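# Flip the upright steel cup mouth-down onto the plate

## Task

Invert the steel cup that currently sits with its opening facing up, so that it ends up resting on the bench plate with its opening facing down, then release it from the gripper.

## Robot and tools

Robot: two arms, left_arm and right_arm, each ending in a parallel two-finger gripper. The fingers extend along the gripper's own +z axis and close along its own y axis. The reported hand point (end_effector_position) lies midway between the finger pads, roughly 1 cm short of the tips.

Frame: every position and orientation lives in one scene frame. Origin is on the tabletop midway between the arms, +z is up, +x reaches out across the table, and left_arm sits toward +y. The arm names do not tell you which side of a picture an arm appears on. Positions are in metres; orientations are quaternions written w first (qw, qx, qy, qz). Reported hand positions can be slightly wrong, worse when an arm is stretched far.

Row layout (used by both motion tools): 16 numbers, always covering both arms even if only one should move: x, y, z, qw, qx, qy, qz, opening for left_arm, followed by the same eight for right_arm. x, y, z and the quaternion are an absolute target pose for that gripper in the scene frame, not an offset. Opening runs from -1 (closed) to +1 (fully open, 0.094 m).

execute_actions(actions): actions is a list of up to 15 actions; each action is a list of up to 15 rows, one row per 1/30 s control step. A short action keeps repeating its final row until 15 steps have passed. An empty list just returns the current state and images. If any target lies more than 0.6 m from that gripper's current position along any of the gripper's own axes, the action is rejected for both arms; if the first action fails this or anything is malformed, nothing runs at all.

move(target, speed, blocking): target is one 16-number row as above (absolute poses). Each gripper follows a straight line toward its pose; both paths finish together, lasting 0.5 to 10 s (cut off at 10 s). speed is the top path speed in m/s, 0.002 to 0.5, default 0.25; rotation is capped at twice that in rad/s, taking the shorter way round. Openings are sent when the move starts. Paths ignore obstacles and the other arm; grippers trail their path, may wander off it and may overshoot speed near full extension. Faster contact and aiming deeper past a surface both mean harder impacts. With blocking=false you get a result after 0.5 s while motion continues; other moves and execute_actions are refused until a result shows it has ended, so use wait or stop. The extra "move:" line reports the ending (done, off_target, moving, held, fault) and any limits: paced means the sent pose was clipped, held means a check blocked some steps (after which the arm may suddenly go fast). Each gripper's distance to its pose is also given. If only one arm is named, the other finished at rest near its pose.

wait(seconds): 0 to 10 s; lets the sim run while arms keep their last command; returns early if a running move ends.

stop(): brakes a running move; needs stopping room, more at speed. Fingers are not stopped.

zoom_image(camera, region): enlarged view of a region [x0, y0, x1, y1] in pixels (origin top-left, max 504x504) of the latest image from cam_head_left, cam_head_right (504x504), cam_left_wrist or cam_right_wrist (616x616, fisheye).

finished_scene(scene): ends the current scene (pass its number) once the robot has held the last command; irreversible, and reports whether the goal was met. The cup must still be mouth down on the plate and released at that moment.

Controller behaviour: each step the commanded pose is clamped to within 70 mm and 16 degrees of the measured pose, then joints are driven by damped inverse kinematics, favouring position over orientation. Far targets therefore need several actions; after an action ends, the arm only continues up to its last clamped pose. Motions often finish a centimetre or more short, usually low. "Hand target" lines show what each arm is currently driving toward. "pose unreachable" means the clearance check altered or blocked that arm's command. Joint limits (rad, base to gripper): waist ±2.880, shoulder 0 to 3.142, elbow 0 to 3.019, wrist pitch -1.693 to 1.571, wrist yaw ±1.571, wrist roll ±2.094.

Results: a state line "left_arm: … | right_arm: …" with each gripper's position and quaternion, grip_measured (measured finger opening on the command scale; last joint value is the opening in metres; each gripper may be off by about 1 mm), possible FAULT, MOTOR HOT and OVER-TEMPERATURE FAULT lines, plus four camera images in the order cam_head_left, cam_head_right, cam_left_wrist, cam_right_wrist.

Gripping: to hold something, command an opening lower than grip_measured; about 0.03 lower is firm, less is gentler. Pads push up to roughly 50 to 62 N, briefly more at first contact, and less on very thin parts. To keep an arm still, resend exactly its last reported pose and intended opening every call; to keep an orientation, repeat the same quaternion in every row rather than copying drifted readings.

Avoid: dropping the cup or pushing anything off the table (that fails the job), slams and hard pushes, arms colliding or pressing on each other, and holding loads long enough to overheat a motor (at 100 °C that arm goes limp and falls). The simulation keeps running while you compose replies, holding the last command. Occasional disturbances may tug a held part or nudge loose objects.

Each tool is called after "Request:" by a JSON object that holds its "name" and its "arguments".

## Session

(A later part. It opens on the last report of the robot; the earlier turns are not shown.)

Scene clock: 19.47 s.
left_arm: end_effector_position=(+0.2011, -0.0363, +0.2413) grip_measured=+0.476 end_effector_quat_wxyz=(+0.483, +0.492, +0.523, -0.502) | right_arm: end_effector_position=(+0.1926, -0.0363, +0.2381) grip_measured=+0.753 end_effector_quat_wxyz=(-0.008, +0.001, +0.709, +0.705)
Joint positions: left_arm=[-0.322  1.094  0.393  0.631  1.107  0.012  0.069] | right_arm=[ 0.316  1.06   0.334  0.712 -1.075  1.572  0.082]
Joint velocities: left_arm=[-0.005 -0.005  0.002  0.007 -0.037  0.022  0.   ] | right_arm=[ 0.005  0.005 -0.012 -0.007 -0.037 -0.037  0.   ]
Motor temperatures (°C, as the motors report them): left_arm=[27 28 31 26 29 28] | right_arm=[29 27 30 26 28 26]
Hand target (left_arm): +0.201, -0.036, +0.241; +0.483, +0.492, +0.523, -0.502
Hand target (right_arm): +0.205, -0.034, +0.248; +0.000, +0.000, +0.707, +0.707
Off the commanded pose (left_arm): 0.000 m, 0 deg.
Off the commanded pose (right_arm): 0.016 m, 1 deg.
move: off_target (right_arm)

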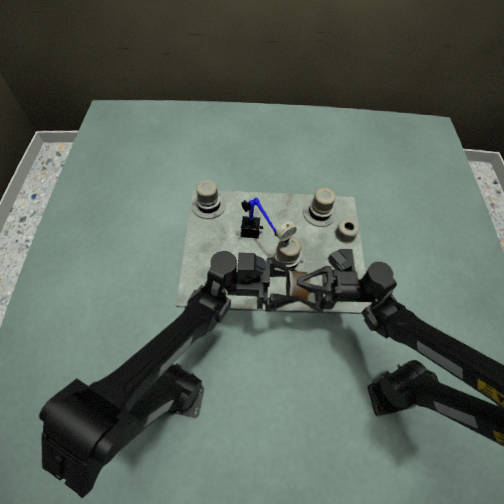

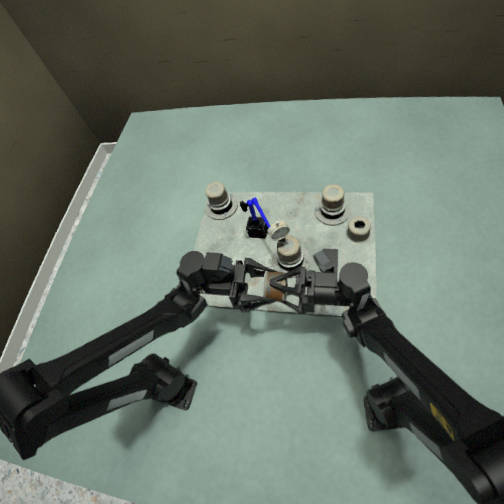

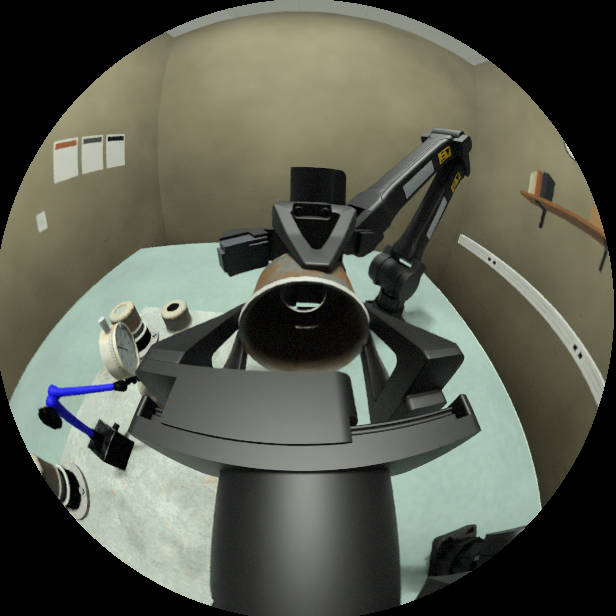

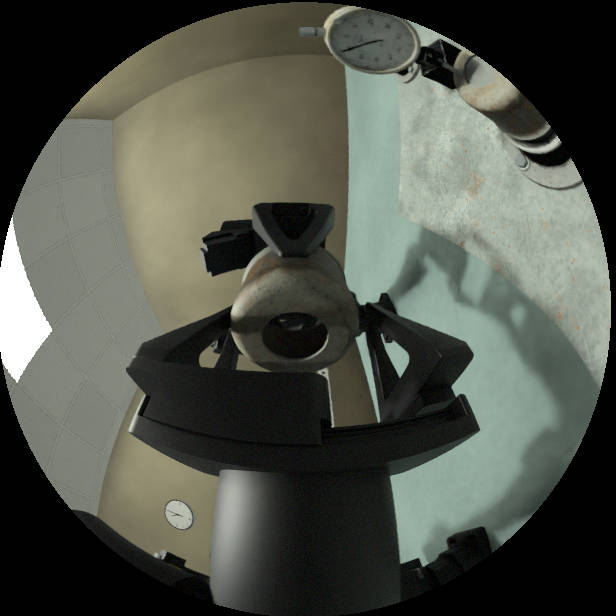

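Request:
{"name": "move", "arguments": {"target": [0.191,-0.036,0.232,0.495,0.495,0.505,-0.505,0.43,0.1926,-0.0363,0.2381,-0.004,0.001,0.707,0.707,0.85], "speed": 0.04}}

Scene clock: 20.53 s.
left_arm: end_effector_position=(+0.1934, -0.0331, +0.2282) grip_measured=+0.476 end_effector_quat_wxyz=(+0.491, +0.493, +0.514, -0.502) | right_arm: end_effector_position=(+0.1935, -0.0363, +0.2392) grip_measured=+0.847 end_effector_quat_wxyz=(-0.004, +0.001, +0.708, +0.706)
Joint positions: left_arm=[-0.323  1.127  0.347  0.748  1.107 -0.004  0.069] | right_arm=[ 0.316  1.06   0.334  0.719 -1.07   1.572  0.087]
Joint velocities: left_arm=[-0.005 -0.024 -0.002  0.027 -0.022  0.022 -0.001] | right_arm=[-0.015 -0.005 -0.002  0.007 -0.037  0.081  0.   ]
Motor temperatures (°C, as the motors report them): left_arm=[27 28 31 26 29 28] | right_arm=[29 27 30 26 28 26]
Hand target (left_arm): +0.191, -0.036, +0.232; +0.495, +0.495, +0.505, -0.505
Hand target (right_arm): +0.193, -0.036, +0.238; -0.004, +0.001, +0.707, +0.707
Off the commanded pose (left_arm): 0.005 m, 1 deg.
Off the commanded pose (right_arm): 0.001 m, 0 deg.
move: done

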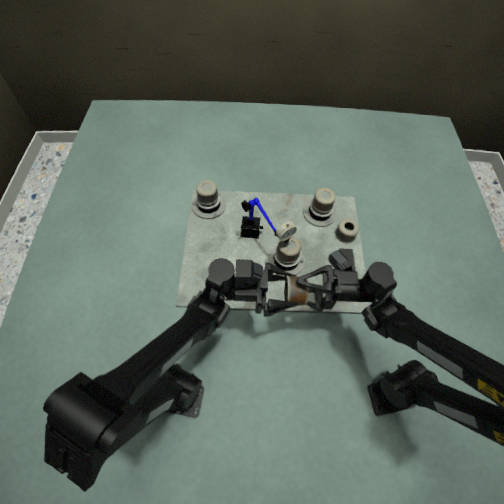

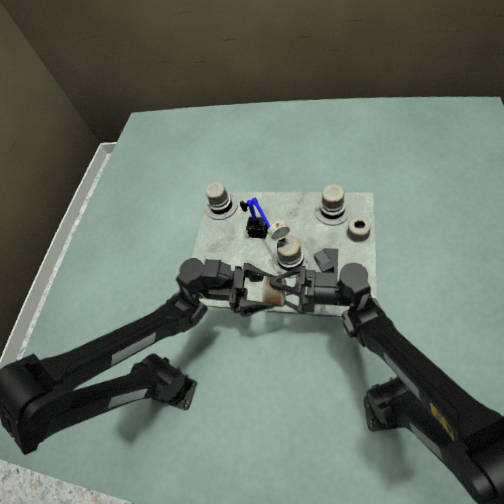

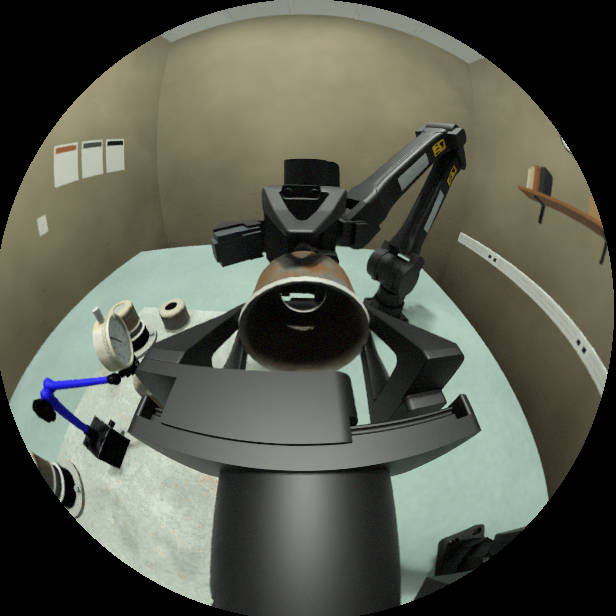

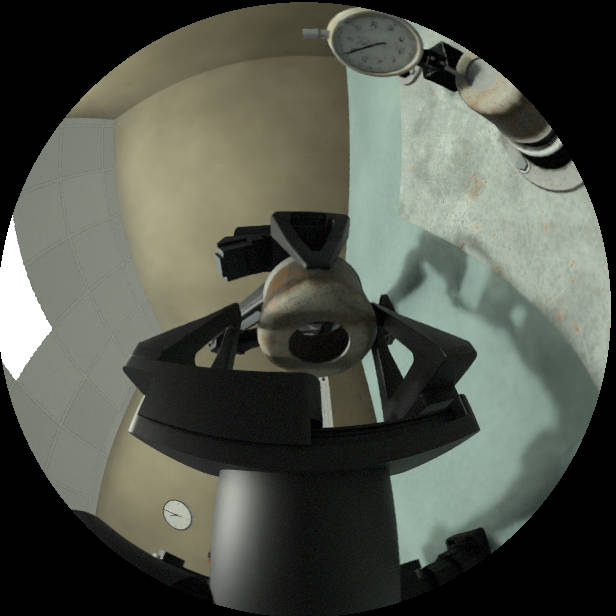

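Request:
{"name": "move", "arguments": {"target": [0.1934,-0.0331,0.2282,0.491,0.493,0.514,-0.502,0.43,0.195,-0.033,0.227,0,0,0.707,0.707,0.85], "speed": 0.04}}

Scene clock: 21.60 s.
left_arm: end_effector_position=(+0.1934, -0.0331, +0.2285) grip_measured=+0.476 end_effector_quat_wxyz=(+0.491, +0.492, +0.514, -0.502) | right_arm: end_effector_position=(+0.1988, -0.0346, +0.2314) grip_measured=+0.847 end_effector_quat_wxyz=(+0.003, +0.002, +0.707, +0.707)
Joint positions: left_arm=[-0.323  1.127  0.347  0.75   1.107 -0.007  0.069] | right_arm=[ 0.316  1.107  0.328  0.782 -1.057  1.572  0.087]
Joint velocities: left_arm=[-0.015  0.005 -0.007  0.007  0.007 -0.095 -0.001] | right_arm=[ 0.005 -0.005 -0.002 -0.007 -0.022  0.007  0.   ]
Motor temperatures (°C, as the motors report them): left_arm=[27 28 31 26 29 28] | right_arm=[29 27 30 26 28 26]
Hand target (left_arm): +0.193, -0.033, +0.228; +0.491, +0.493, +0.514, -0.502
Hand target (right_arm): +0.195, -0.033, +0.227; -0.000, +0.000, +0.707, +0.707
Off the commanded pose (left_arm): 0.000 m, 0 deg.
Off the commanded pose (right_arm): 0.006 m, 0 deg.
move: done

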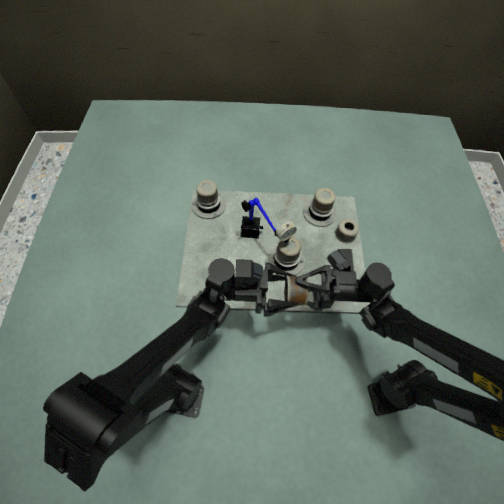

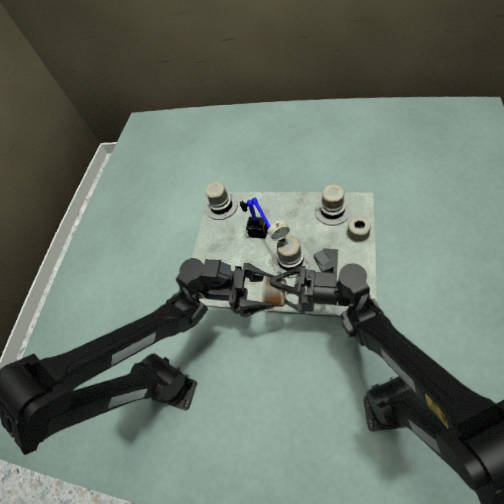

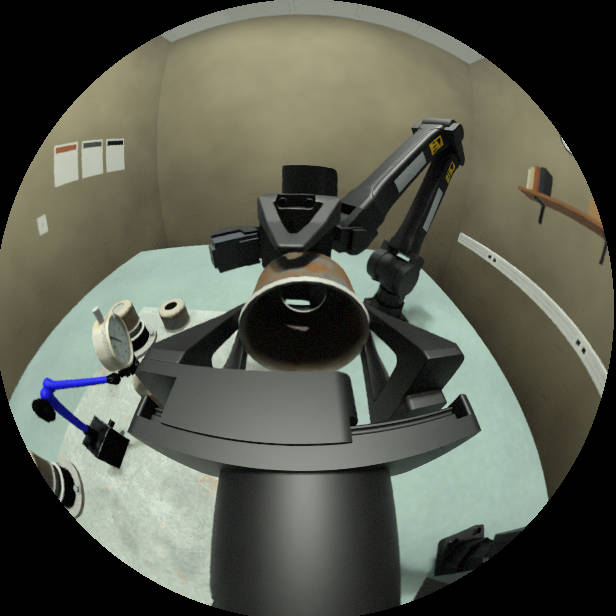

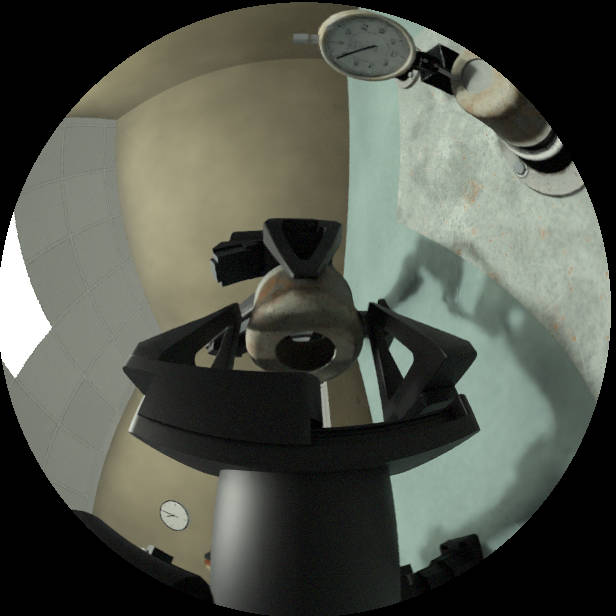

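Request:
{"name": "move", "arguments": {"target": [0.1934,-0.0331,0.2282,0.491,0.493,0.514,-0.502,0.43,0.191,-0.030,0.227,0,0,0.707,0.707,0.85], "speed": 0.04}}

Request:
{"name": "move", "arguments": {"target": [0.1934,-0.0331,0.2282,0.491,0.493,0.514,-0.502,0.43,0.194,-0.032,0.229,0,0,0.707,0.707,0.41], "speed": 0.04}}

Scene clock: 22.77 s.
left_arm: end_effector_position=(+0.1934, -0.0331, +0.2285) grip_measured=+0.476 end_effector_quat_wxyz=(+0.491, +0.492, +0.514, -0.502) | right_arm: end_effector_position=(+0.1970, -0.0310, +0.2314) grip_measured=+0.847 end_effector_quat_wxyz=(+0.004, +0.003, +0.707, +0.708)
Joint positions: left_arm=[-0.323  1.127  0.347  0.75   1.107 -0.007  0.069] | right_arm=[ 0.332  1.107  0.328  0.782 -1.04   1.572  0.087]
Joint velocities: left_arm=[ 0.015  0.005 -0.017 -0.007 -0.022  0.022  0.001] | right_arm=[-0.005 -0.015  0.002 -0.012  0.051 -0.037 -0.001]
Motor temperatures (°C, as the motors report them): left_arm=[27 28 31 26 29 28] | right_arm=[29 27 30 26 28 26]
Hand target (left_arm): +0.193, -0.033, +0.228; +0.491, +0.493, +0.514, -0.502
Hand target (right_arm): +0.191, -0.030, +0.227; +0.000, +0.000, +0.707, +0.707
Off the commanded pose (left_arm): 0.000 m, 0 deg.
Off the commanded pose (right_arm): 0.008 m, 1 deg.
move: done

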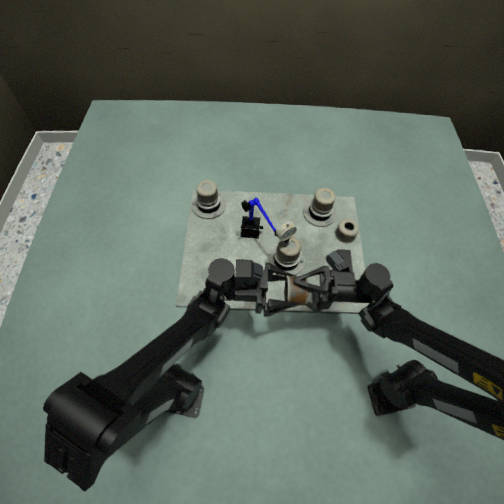

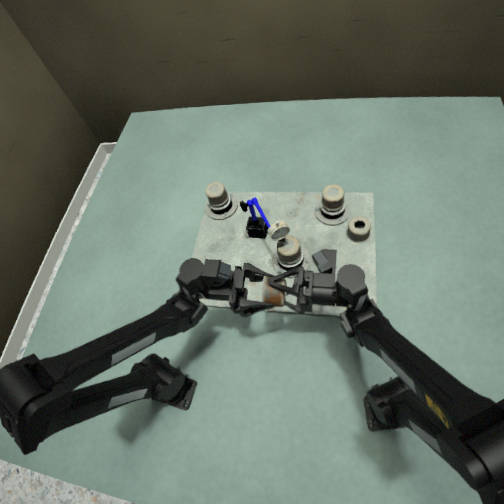

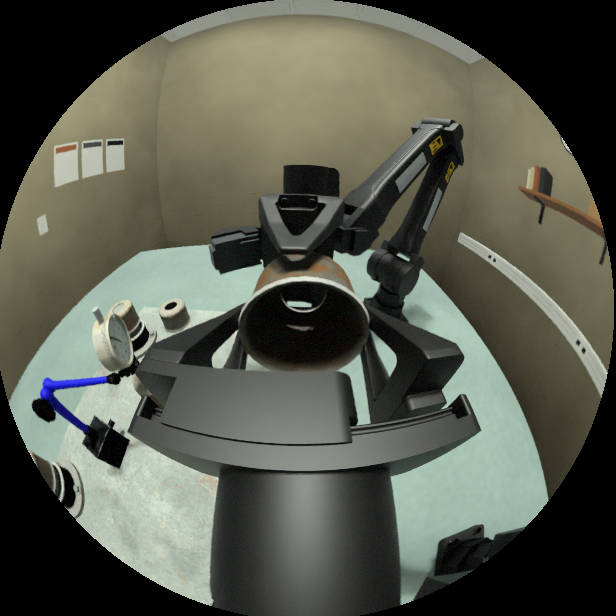

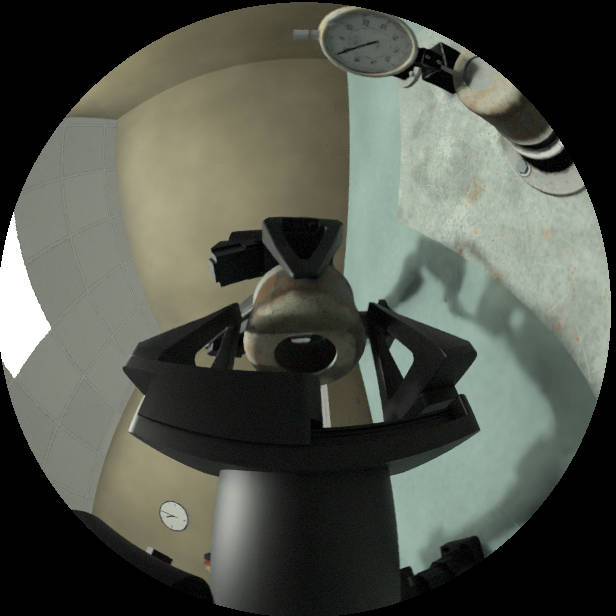

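Scene clock: 23.47 s.
left_arm: end_effector_position=(+0.1930, -0.0331, +0.2284) grip_measured=+0.476 end_effector_quat_wxyz=(+0.490, +0.493, +0.514, -0.503) | right_arm: end_effector_position=(+0.1965, -0.0309, +0.2314) grip_measured=+0.455 end_effector_quat_wxyz=(+0.003, +0.002, +0.707, +0.708)
Joint positions: left_arm=[-0.323  1.127  0.347  0.749  1.109 -0.007  0.069] | right_arm=[ 0.332  1.107  0.328  0.782 -1.042  1.571  0.068]
Joint velocities: left_arm=[ 0.005  0.005 -0.002  0.007 -0.007  0.007 -0.001] | right_arm=[-0.005 -0.005 -0.012 -0.012 -0.007 -0.037 -0.001]
Motor temperatures (°C, as the motors report them): left_arm=[27 28 31 26 29 28] | right_arm=[29 27 30 26 28 26]
Hand target (left_arm): +0.193, -0.033, +0.228; +0.491, +0.493, +0.514, -0.502
Hand target (right_arm): +0.194, -0.032, +0.229; -0.000, +0.000, +0.707, +0.707
Off the commanded pose (left_arm): 0.000 m, 0 deg.
Off the commanded pose (right_arm): 0.004 m, 0 deg.
move: done

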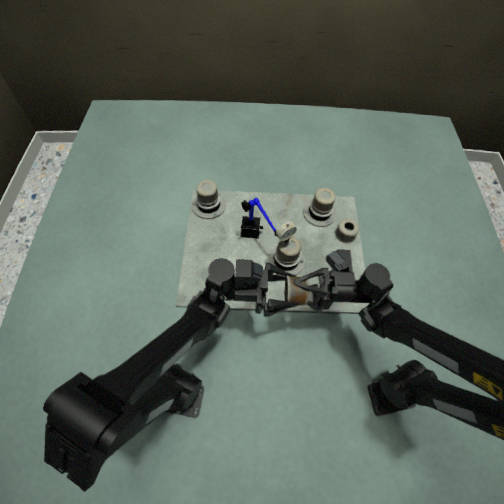

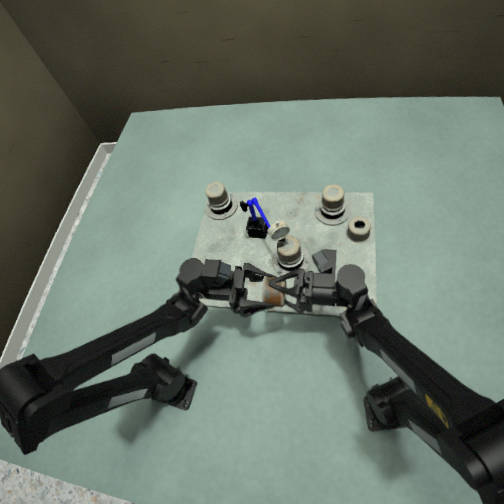

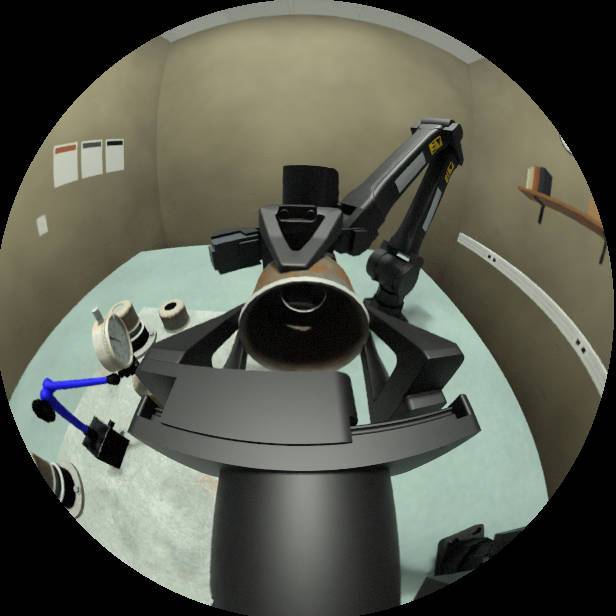

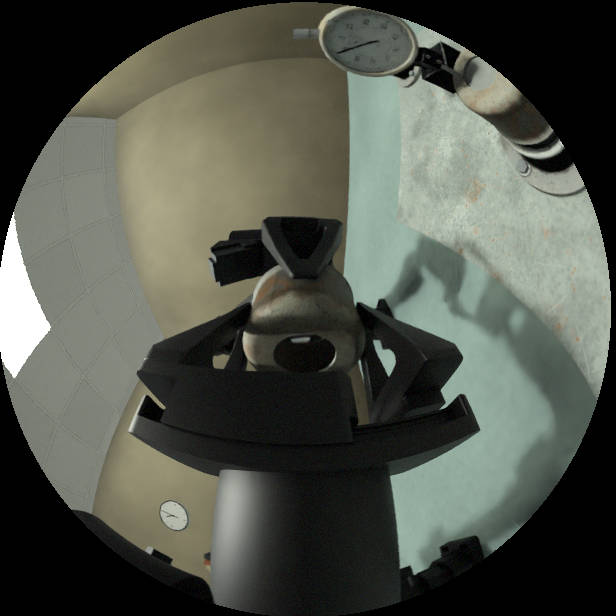

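The grip reads the full cup diameter. Next: release the left hand and carry the cup to the plate.

Request:
{"name": "move", "arguments": {"target": [0.193,-0.0331,0.2284,0.491,0.493,0.514,-0.502,1,0.1965,-0.0309,0.2314,0.003,0.002,0.707,0.708,0.41]}}

Request:
{"name": "move", "arguments": {"target": [0.195,0.03,0.232,0.491,0.493,0.514,-0.502,1,0.2,-0.09,0.24,0.003,0.002,0.707,0.708,0.41], "speed": 0.15}}

Request:
{"name": "move", "arguments": {"target": [0.195,0.03,0.232,0.491,0.493,0.514,-0.502,1,0.325,-0.195,0.1,0,0,1,0,0.41], "speed": 0.3}}

Scene clock: 24.73 s.
left_arm: end_effector_position=(+0.1930, -0.0331, +0.2284) grip_measured=+1.000 end_effector_quat_wxyz=(+0.490, +0.493, +0.514, -0.503) | right_arm: end_effector_position=(+0.1967, -0.0309, +0.2312) grip_measured=+0.455 end_effector_quat_wxyz=(+0.003, +0.002, +0.707, +0.707)
Joint positions: left_arm=[-0.323  1.127  0.347  0.749  1.11  -0.007  0.094] | right_arm=[ 0.332  1.107  0.328  0.781 -1.042  1.571  0.068]
Joint velocities: left_arm=[ 0.005  0.015  0.002 -0.012 -0.051  0.007  0.   ] | right_arm=[ 0.005  0.005 -0.007 -0.017  0.037  0.007  0.   ]
Motor temperatures (°C, as the motors report them): left_arm=[27 28 31 26 29 28] | right_arm=[29 27 30 26 28 26]
Hand target (left_arm): +0.193, -0.033, +0.228; +0.491, +0.493, +0.514, -0.502
Hand target (right_arm): +0.197, -0.031, +0.231; +0.003, +0.002, +0.707, +0.708
Off the commanded pose (left_arm): 0.000 m, 0 deg.
Off the commanded pose (right_arm): 0.000 m, 0 deg.
move: done

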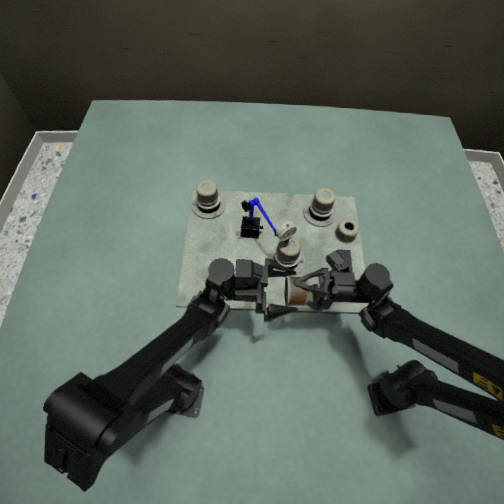

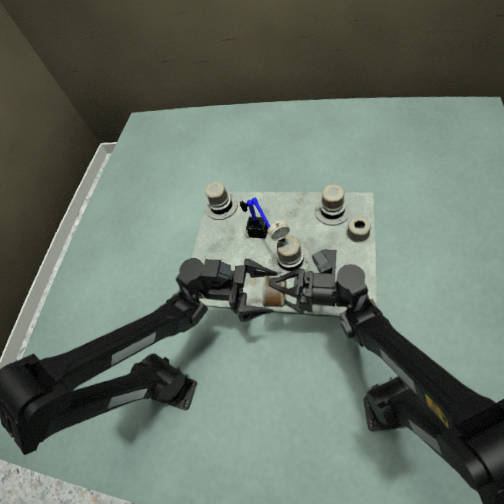

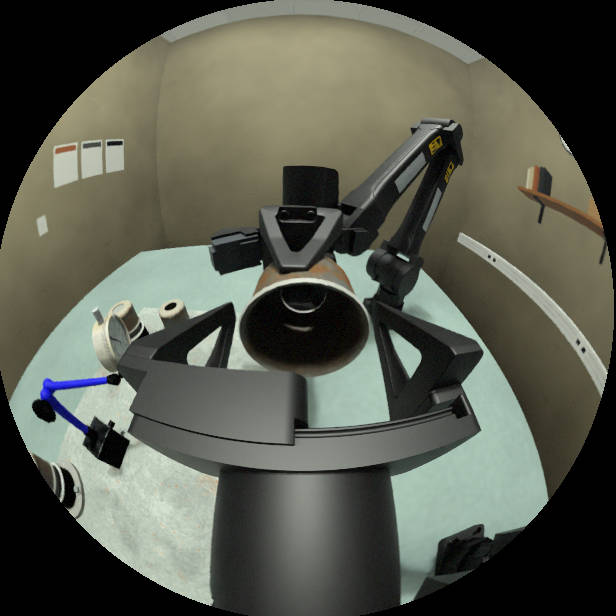

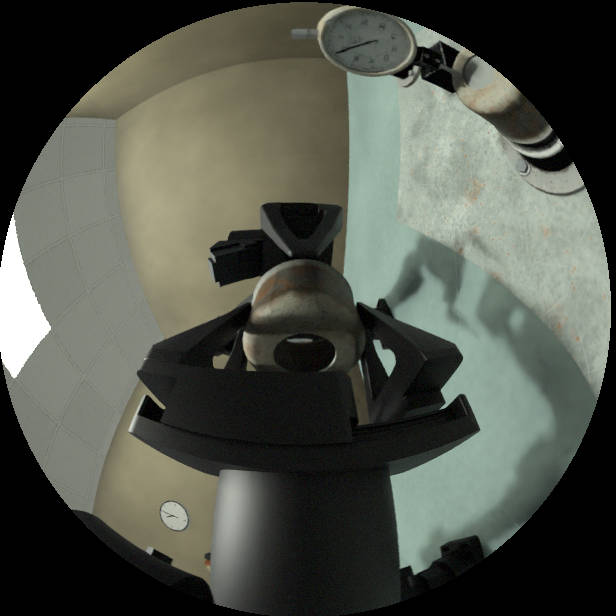

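Scene clock: 25.53 s.
left_arm: end_effector_position=(+0.1985, +0.0297, +0.2330) grip_measured=+1.000 end_effector_quat_wxyz=(+0.490, +0.490, +0.515, -0.504) | right_arm: end_effector_position=(+0.2006, -0.0884, +0.2366) grip_measured=+0.455 end_effector_quat_wxyz=(-0.003, +0.006, +0.708, +0.706)
Joint positions: left_arm=[-0.086  1.044  0.32   0.672  1.345  0.011  0.094] | right_arm=[ 0.113  1.004  0.297  0.695 -1.264  1.571  0.068]
Joint velocities: left_arm=[-0.015 -0.005 -0.002 -0.017  0.037  0.051  0.   ] | right_arm=[ 0.005 -0.005  0.002 -0.012 -0.066  0.051 -0.   ]
Motor temperatures (°C, as the motors report them): left_arm=[27 28 31 26 29 28] | right_arm=[29 27 30 26 28 26]
Hand target (left_arm): +0.196, +0.031, +0.232; +0.491, +0.493, +0.514, -0.502
Hand target (right_arm): +0.200, -0.090, +0.240; +0.003, +0.002, +0.707, +0.707
Off the commanded pose (left_arm): 0.004 m, 0 deg.
Off the commanded pose (right_arm): 0.004 m, 1 deg.
move: done

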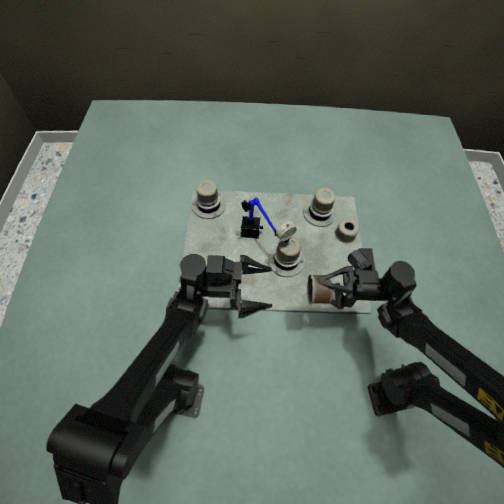

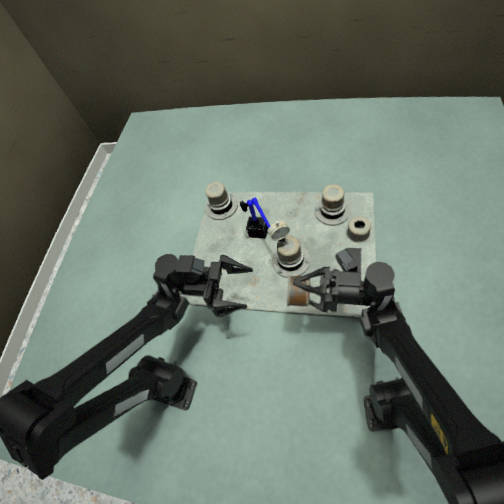

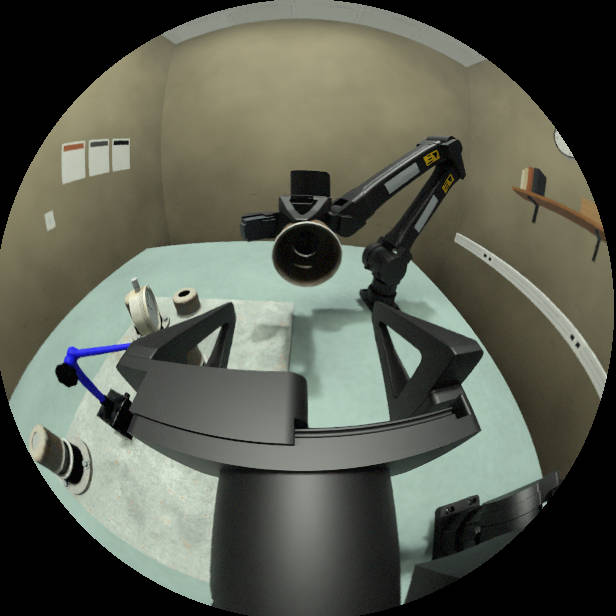

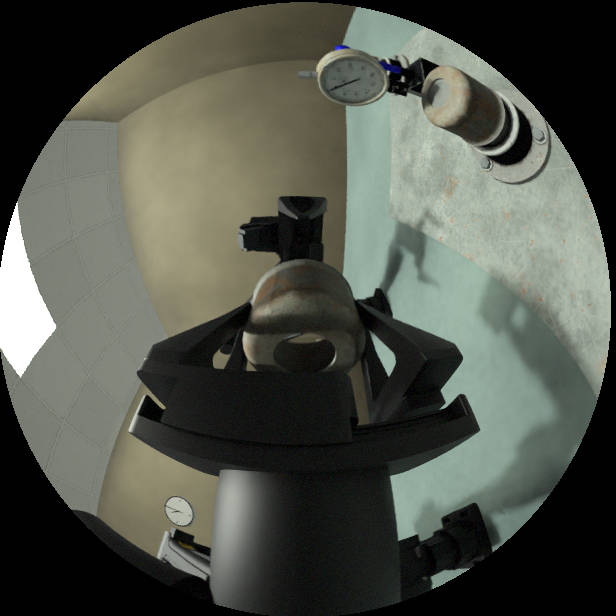

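Scene clock: 28.50 s.
left_arm: end_effector_position=(+0.1985, +0.0297, +0.2330) grip_measured=+1.000 end_effector_quat_wxyz=(+0.490, +0.491, +0.515, -0.504) | right_arm: end_effector_position=(+0.3053, -0.2051, +0.0815) grip_measured=+0.455 end_effector_quat_wxyz=(-0.022, +0.005, +1.000, -0.005)
Joint positions: left_arm=[-0.086  1.044  0.32   0.671  1.345  0.014  0.094] | right_arm=[ 0.17   1.431  0.917 -1.101 -0.006  0.37   0.068]
Joint velocities: left_arm=[-0.024 -0.015  0.002  0.007  0.022 -0.022  0.   ] | right_arm=[ 0.005 -0.005 -0.012 -0.007 -0.022 -0.037 -0.001]
Motor temperatures (°C, as the motors report them): left_arm=[27 28 31 26 29 28] | right_arm=[29 27 31 26 28 26]
Hand target (left_arm): +0.195, +0.030, +0.232; +0.491, +0.493, +0.514, -0.502
Hand target (right_arm): +0.326, -0.194, +0.101; +0.002, +0.004, +1.000, +0.003
Off the commanded pose (left_arm): 0.004 m, 0 deg.
Off the commanded pose (right_arm): 0.029 m, 3 deg.
move: off_target (right_arm)

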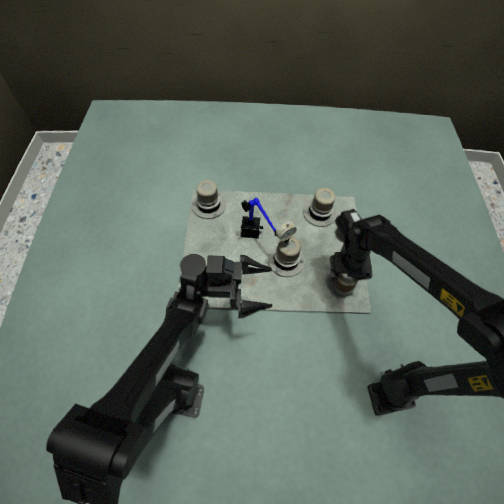

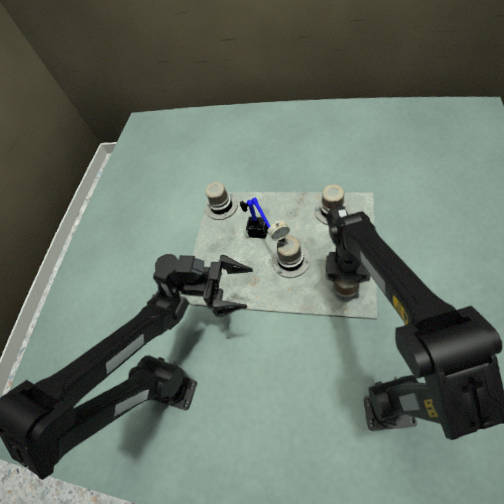

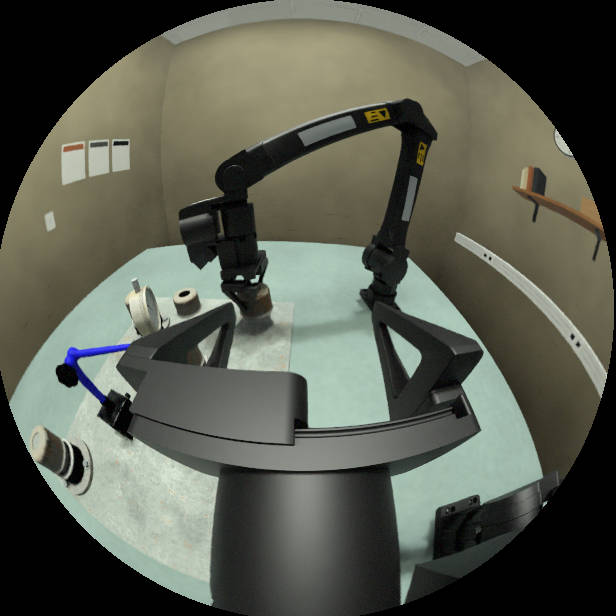

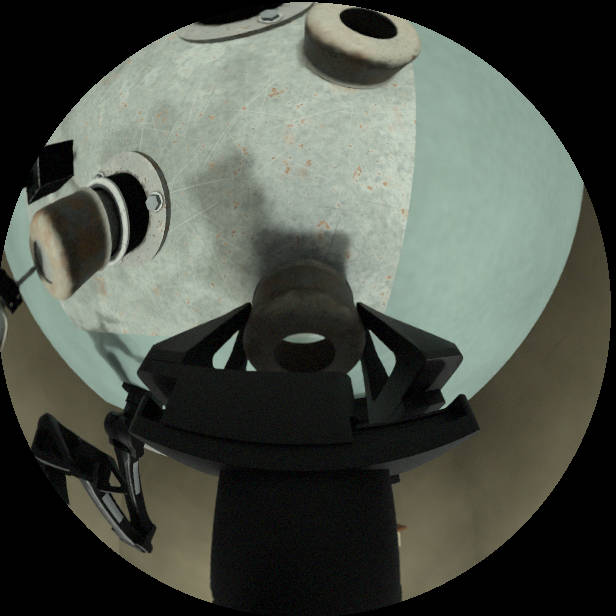

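Request:
{"name": "move", "arguments": {"target": [0.1985,0.0297,0.233,0.49,0.491,0.515,-0.504,1,0.32,-0.198,0.04,0,0,1,0,0.41], "speed": 0.035}}

Scene clock: 30.33 s.
left_arm: end_effector_position=(+0.1985, +0.0297, +0.2330) grip_measured=+1.000 end_effector_quat_wxyz=(+0.490, +0.491, +0.515, -0.504) | right_arm: end_effector_position=(+0.3208, -0.1999, +0.0428) grip_measured=+0.455 end_effector_quat_wxyz=(-0.001, +0.006, +1.000, +0.001)
Joint positions: left_arm=[-0.086  1.044  0.32   0.671  1.345  0.014  0.094] | right_arm=[ 0.17   1.506  0.879 -0.944 -0.002  0.372  0.068]
Joint velocities: left_arm=[ 0.005 -0.015  0.002  0.007  0.007 -0.051  0.   ] | right_arm=[-0.005 -0.005  0.022 -0.002  0.066 -0.007 -0.   ]
Motor temperatures (°C, as the motors report them): left_arm=[27 28 31 26 28 28] | right_arm=[29 28 31 26 28 26]
Hand target (left_arm): +0.199, +0.030, +0.233; +0.490, +0.491, +0.515, -0.504
Hand target (right_arm): +0.321, -0.198, +0.040; -0.000, -0.000, +1.000, +0.000
Off the commanded pose (left_arm): 0.000 m, 0 deg.
Off the commanded pose (right_arm): 0.003 m, 1 deg.
move: done

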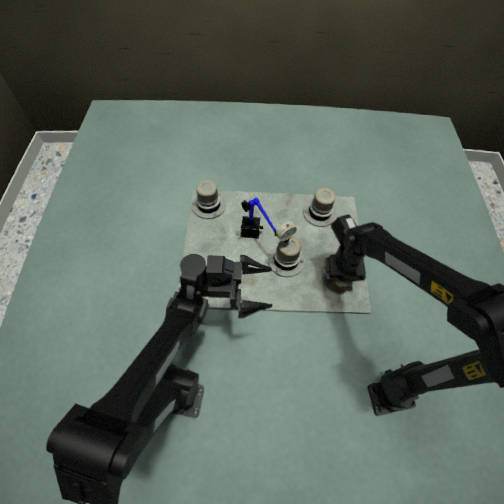

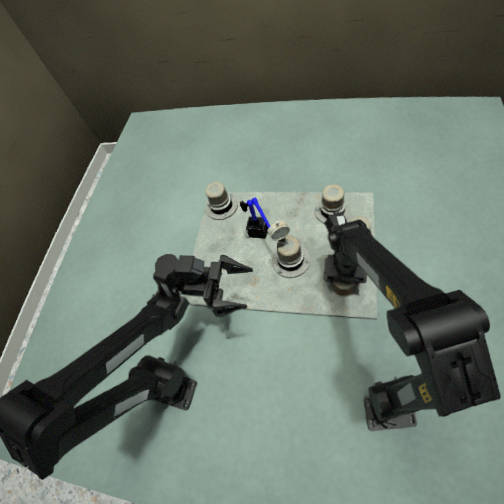

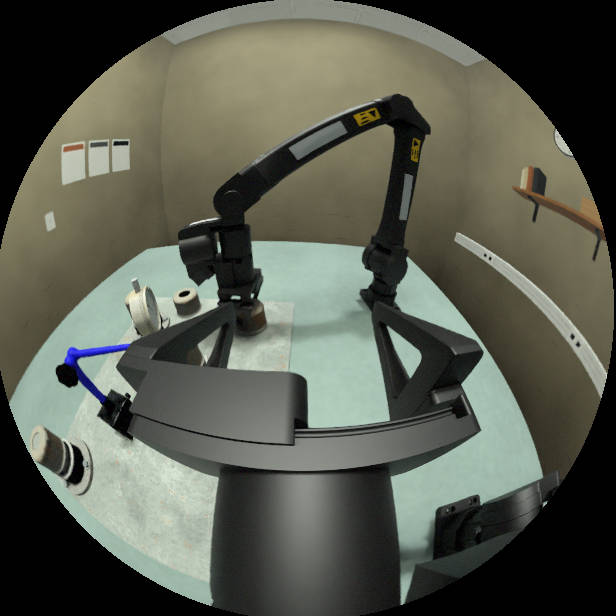

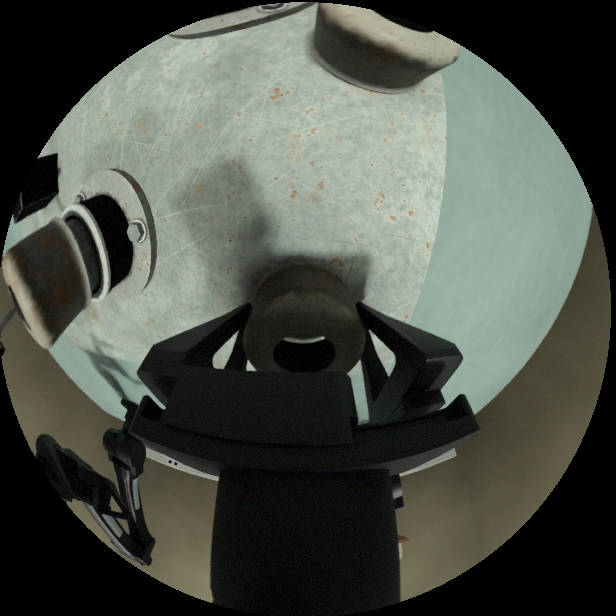

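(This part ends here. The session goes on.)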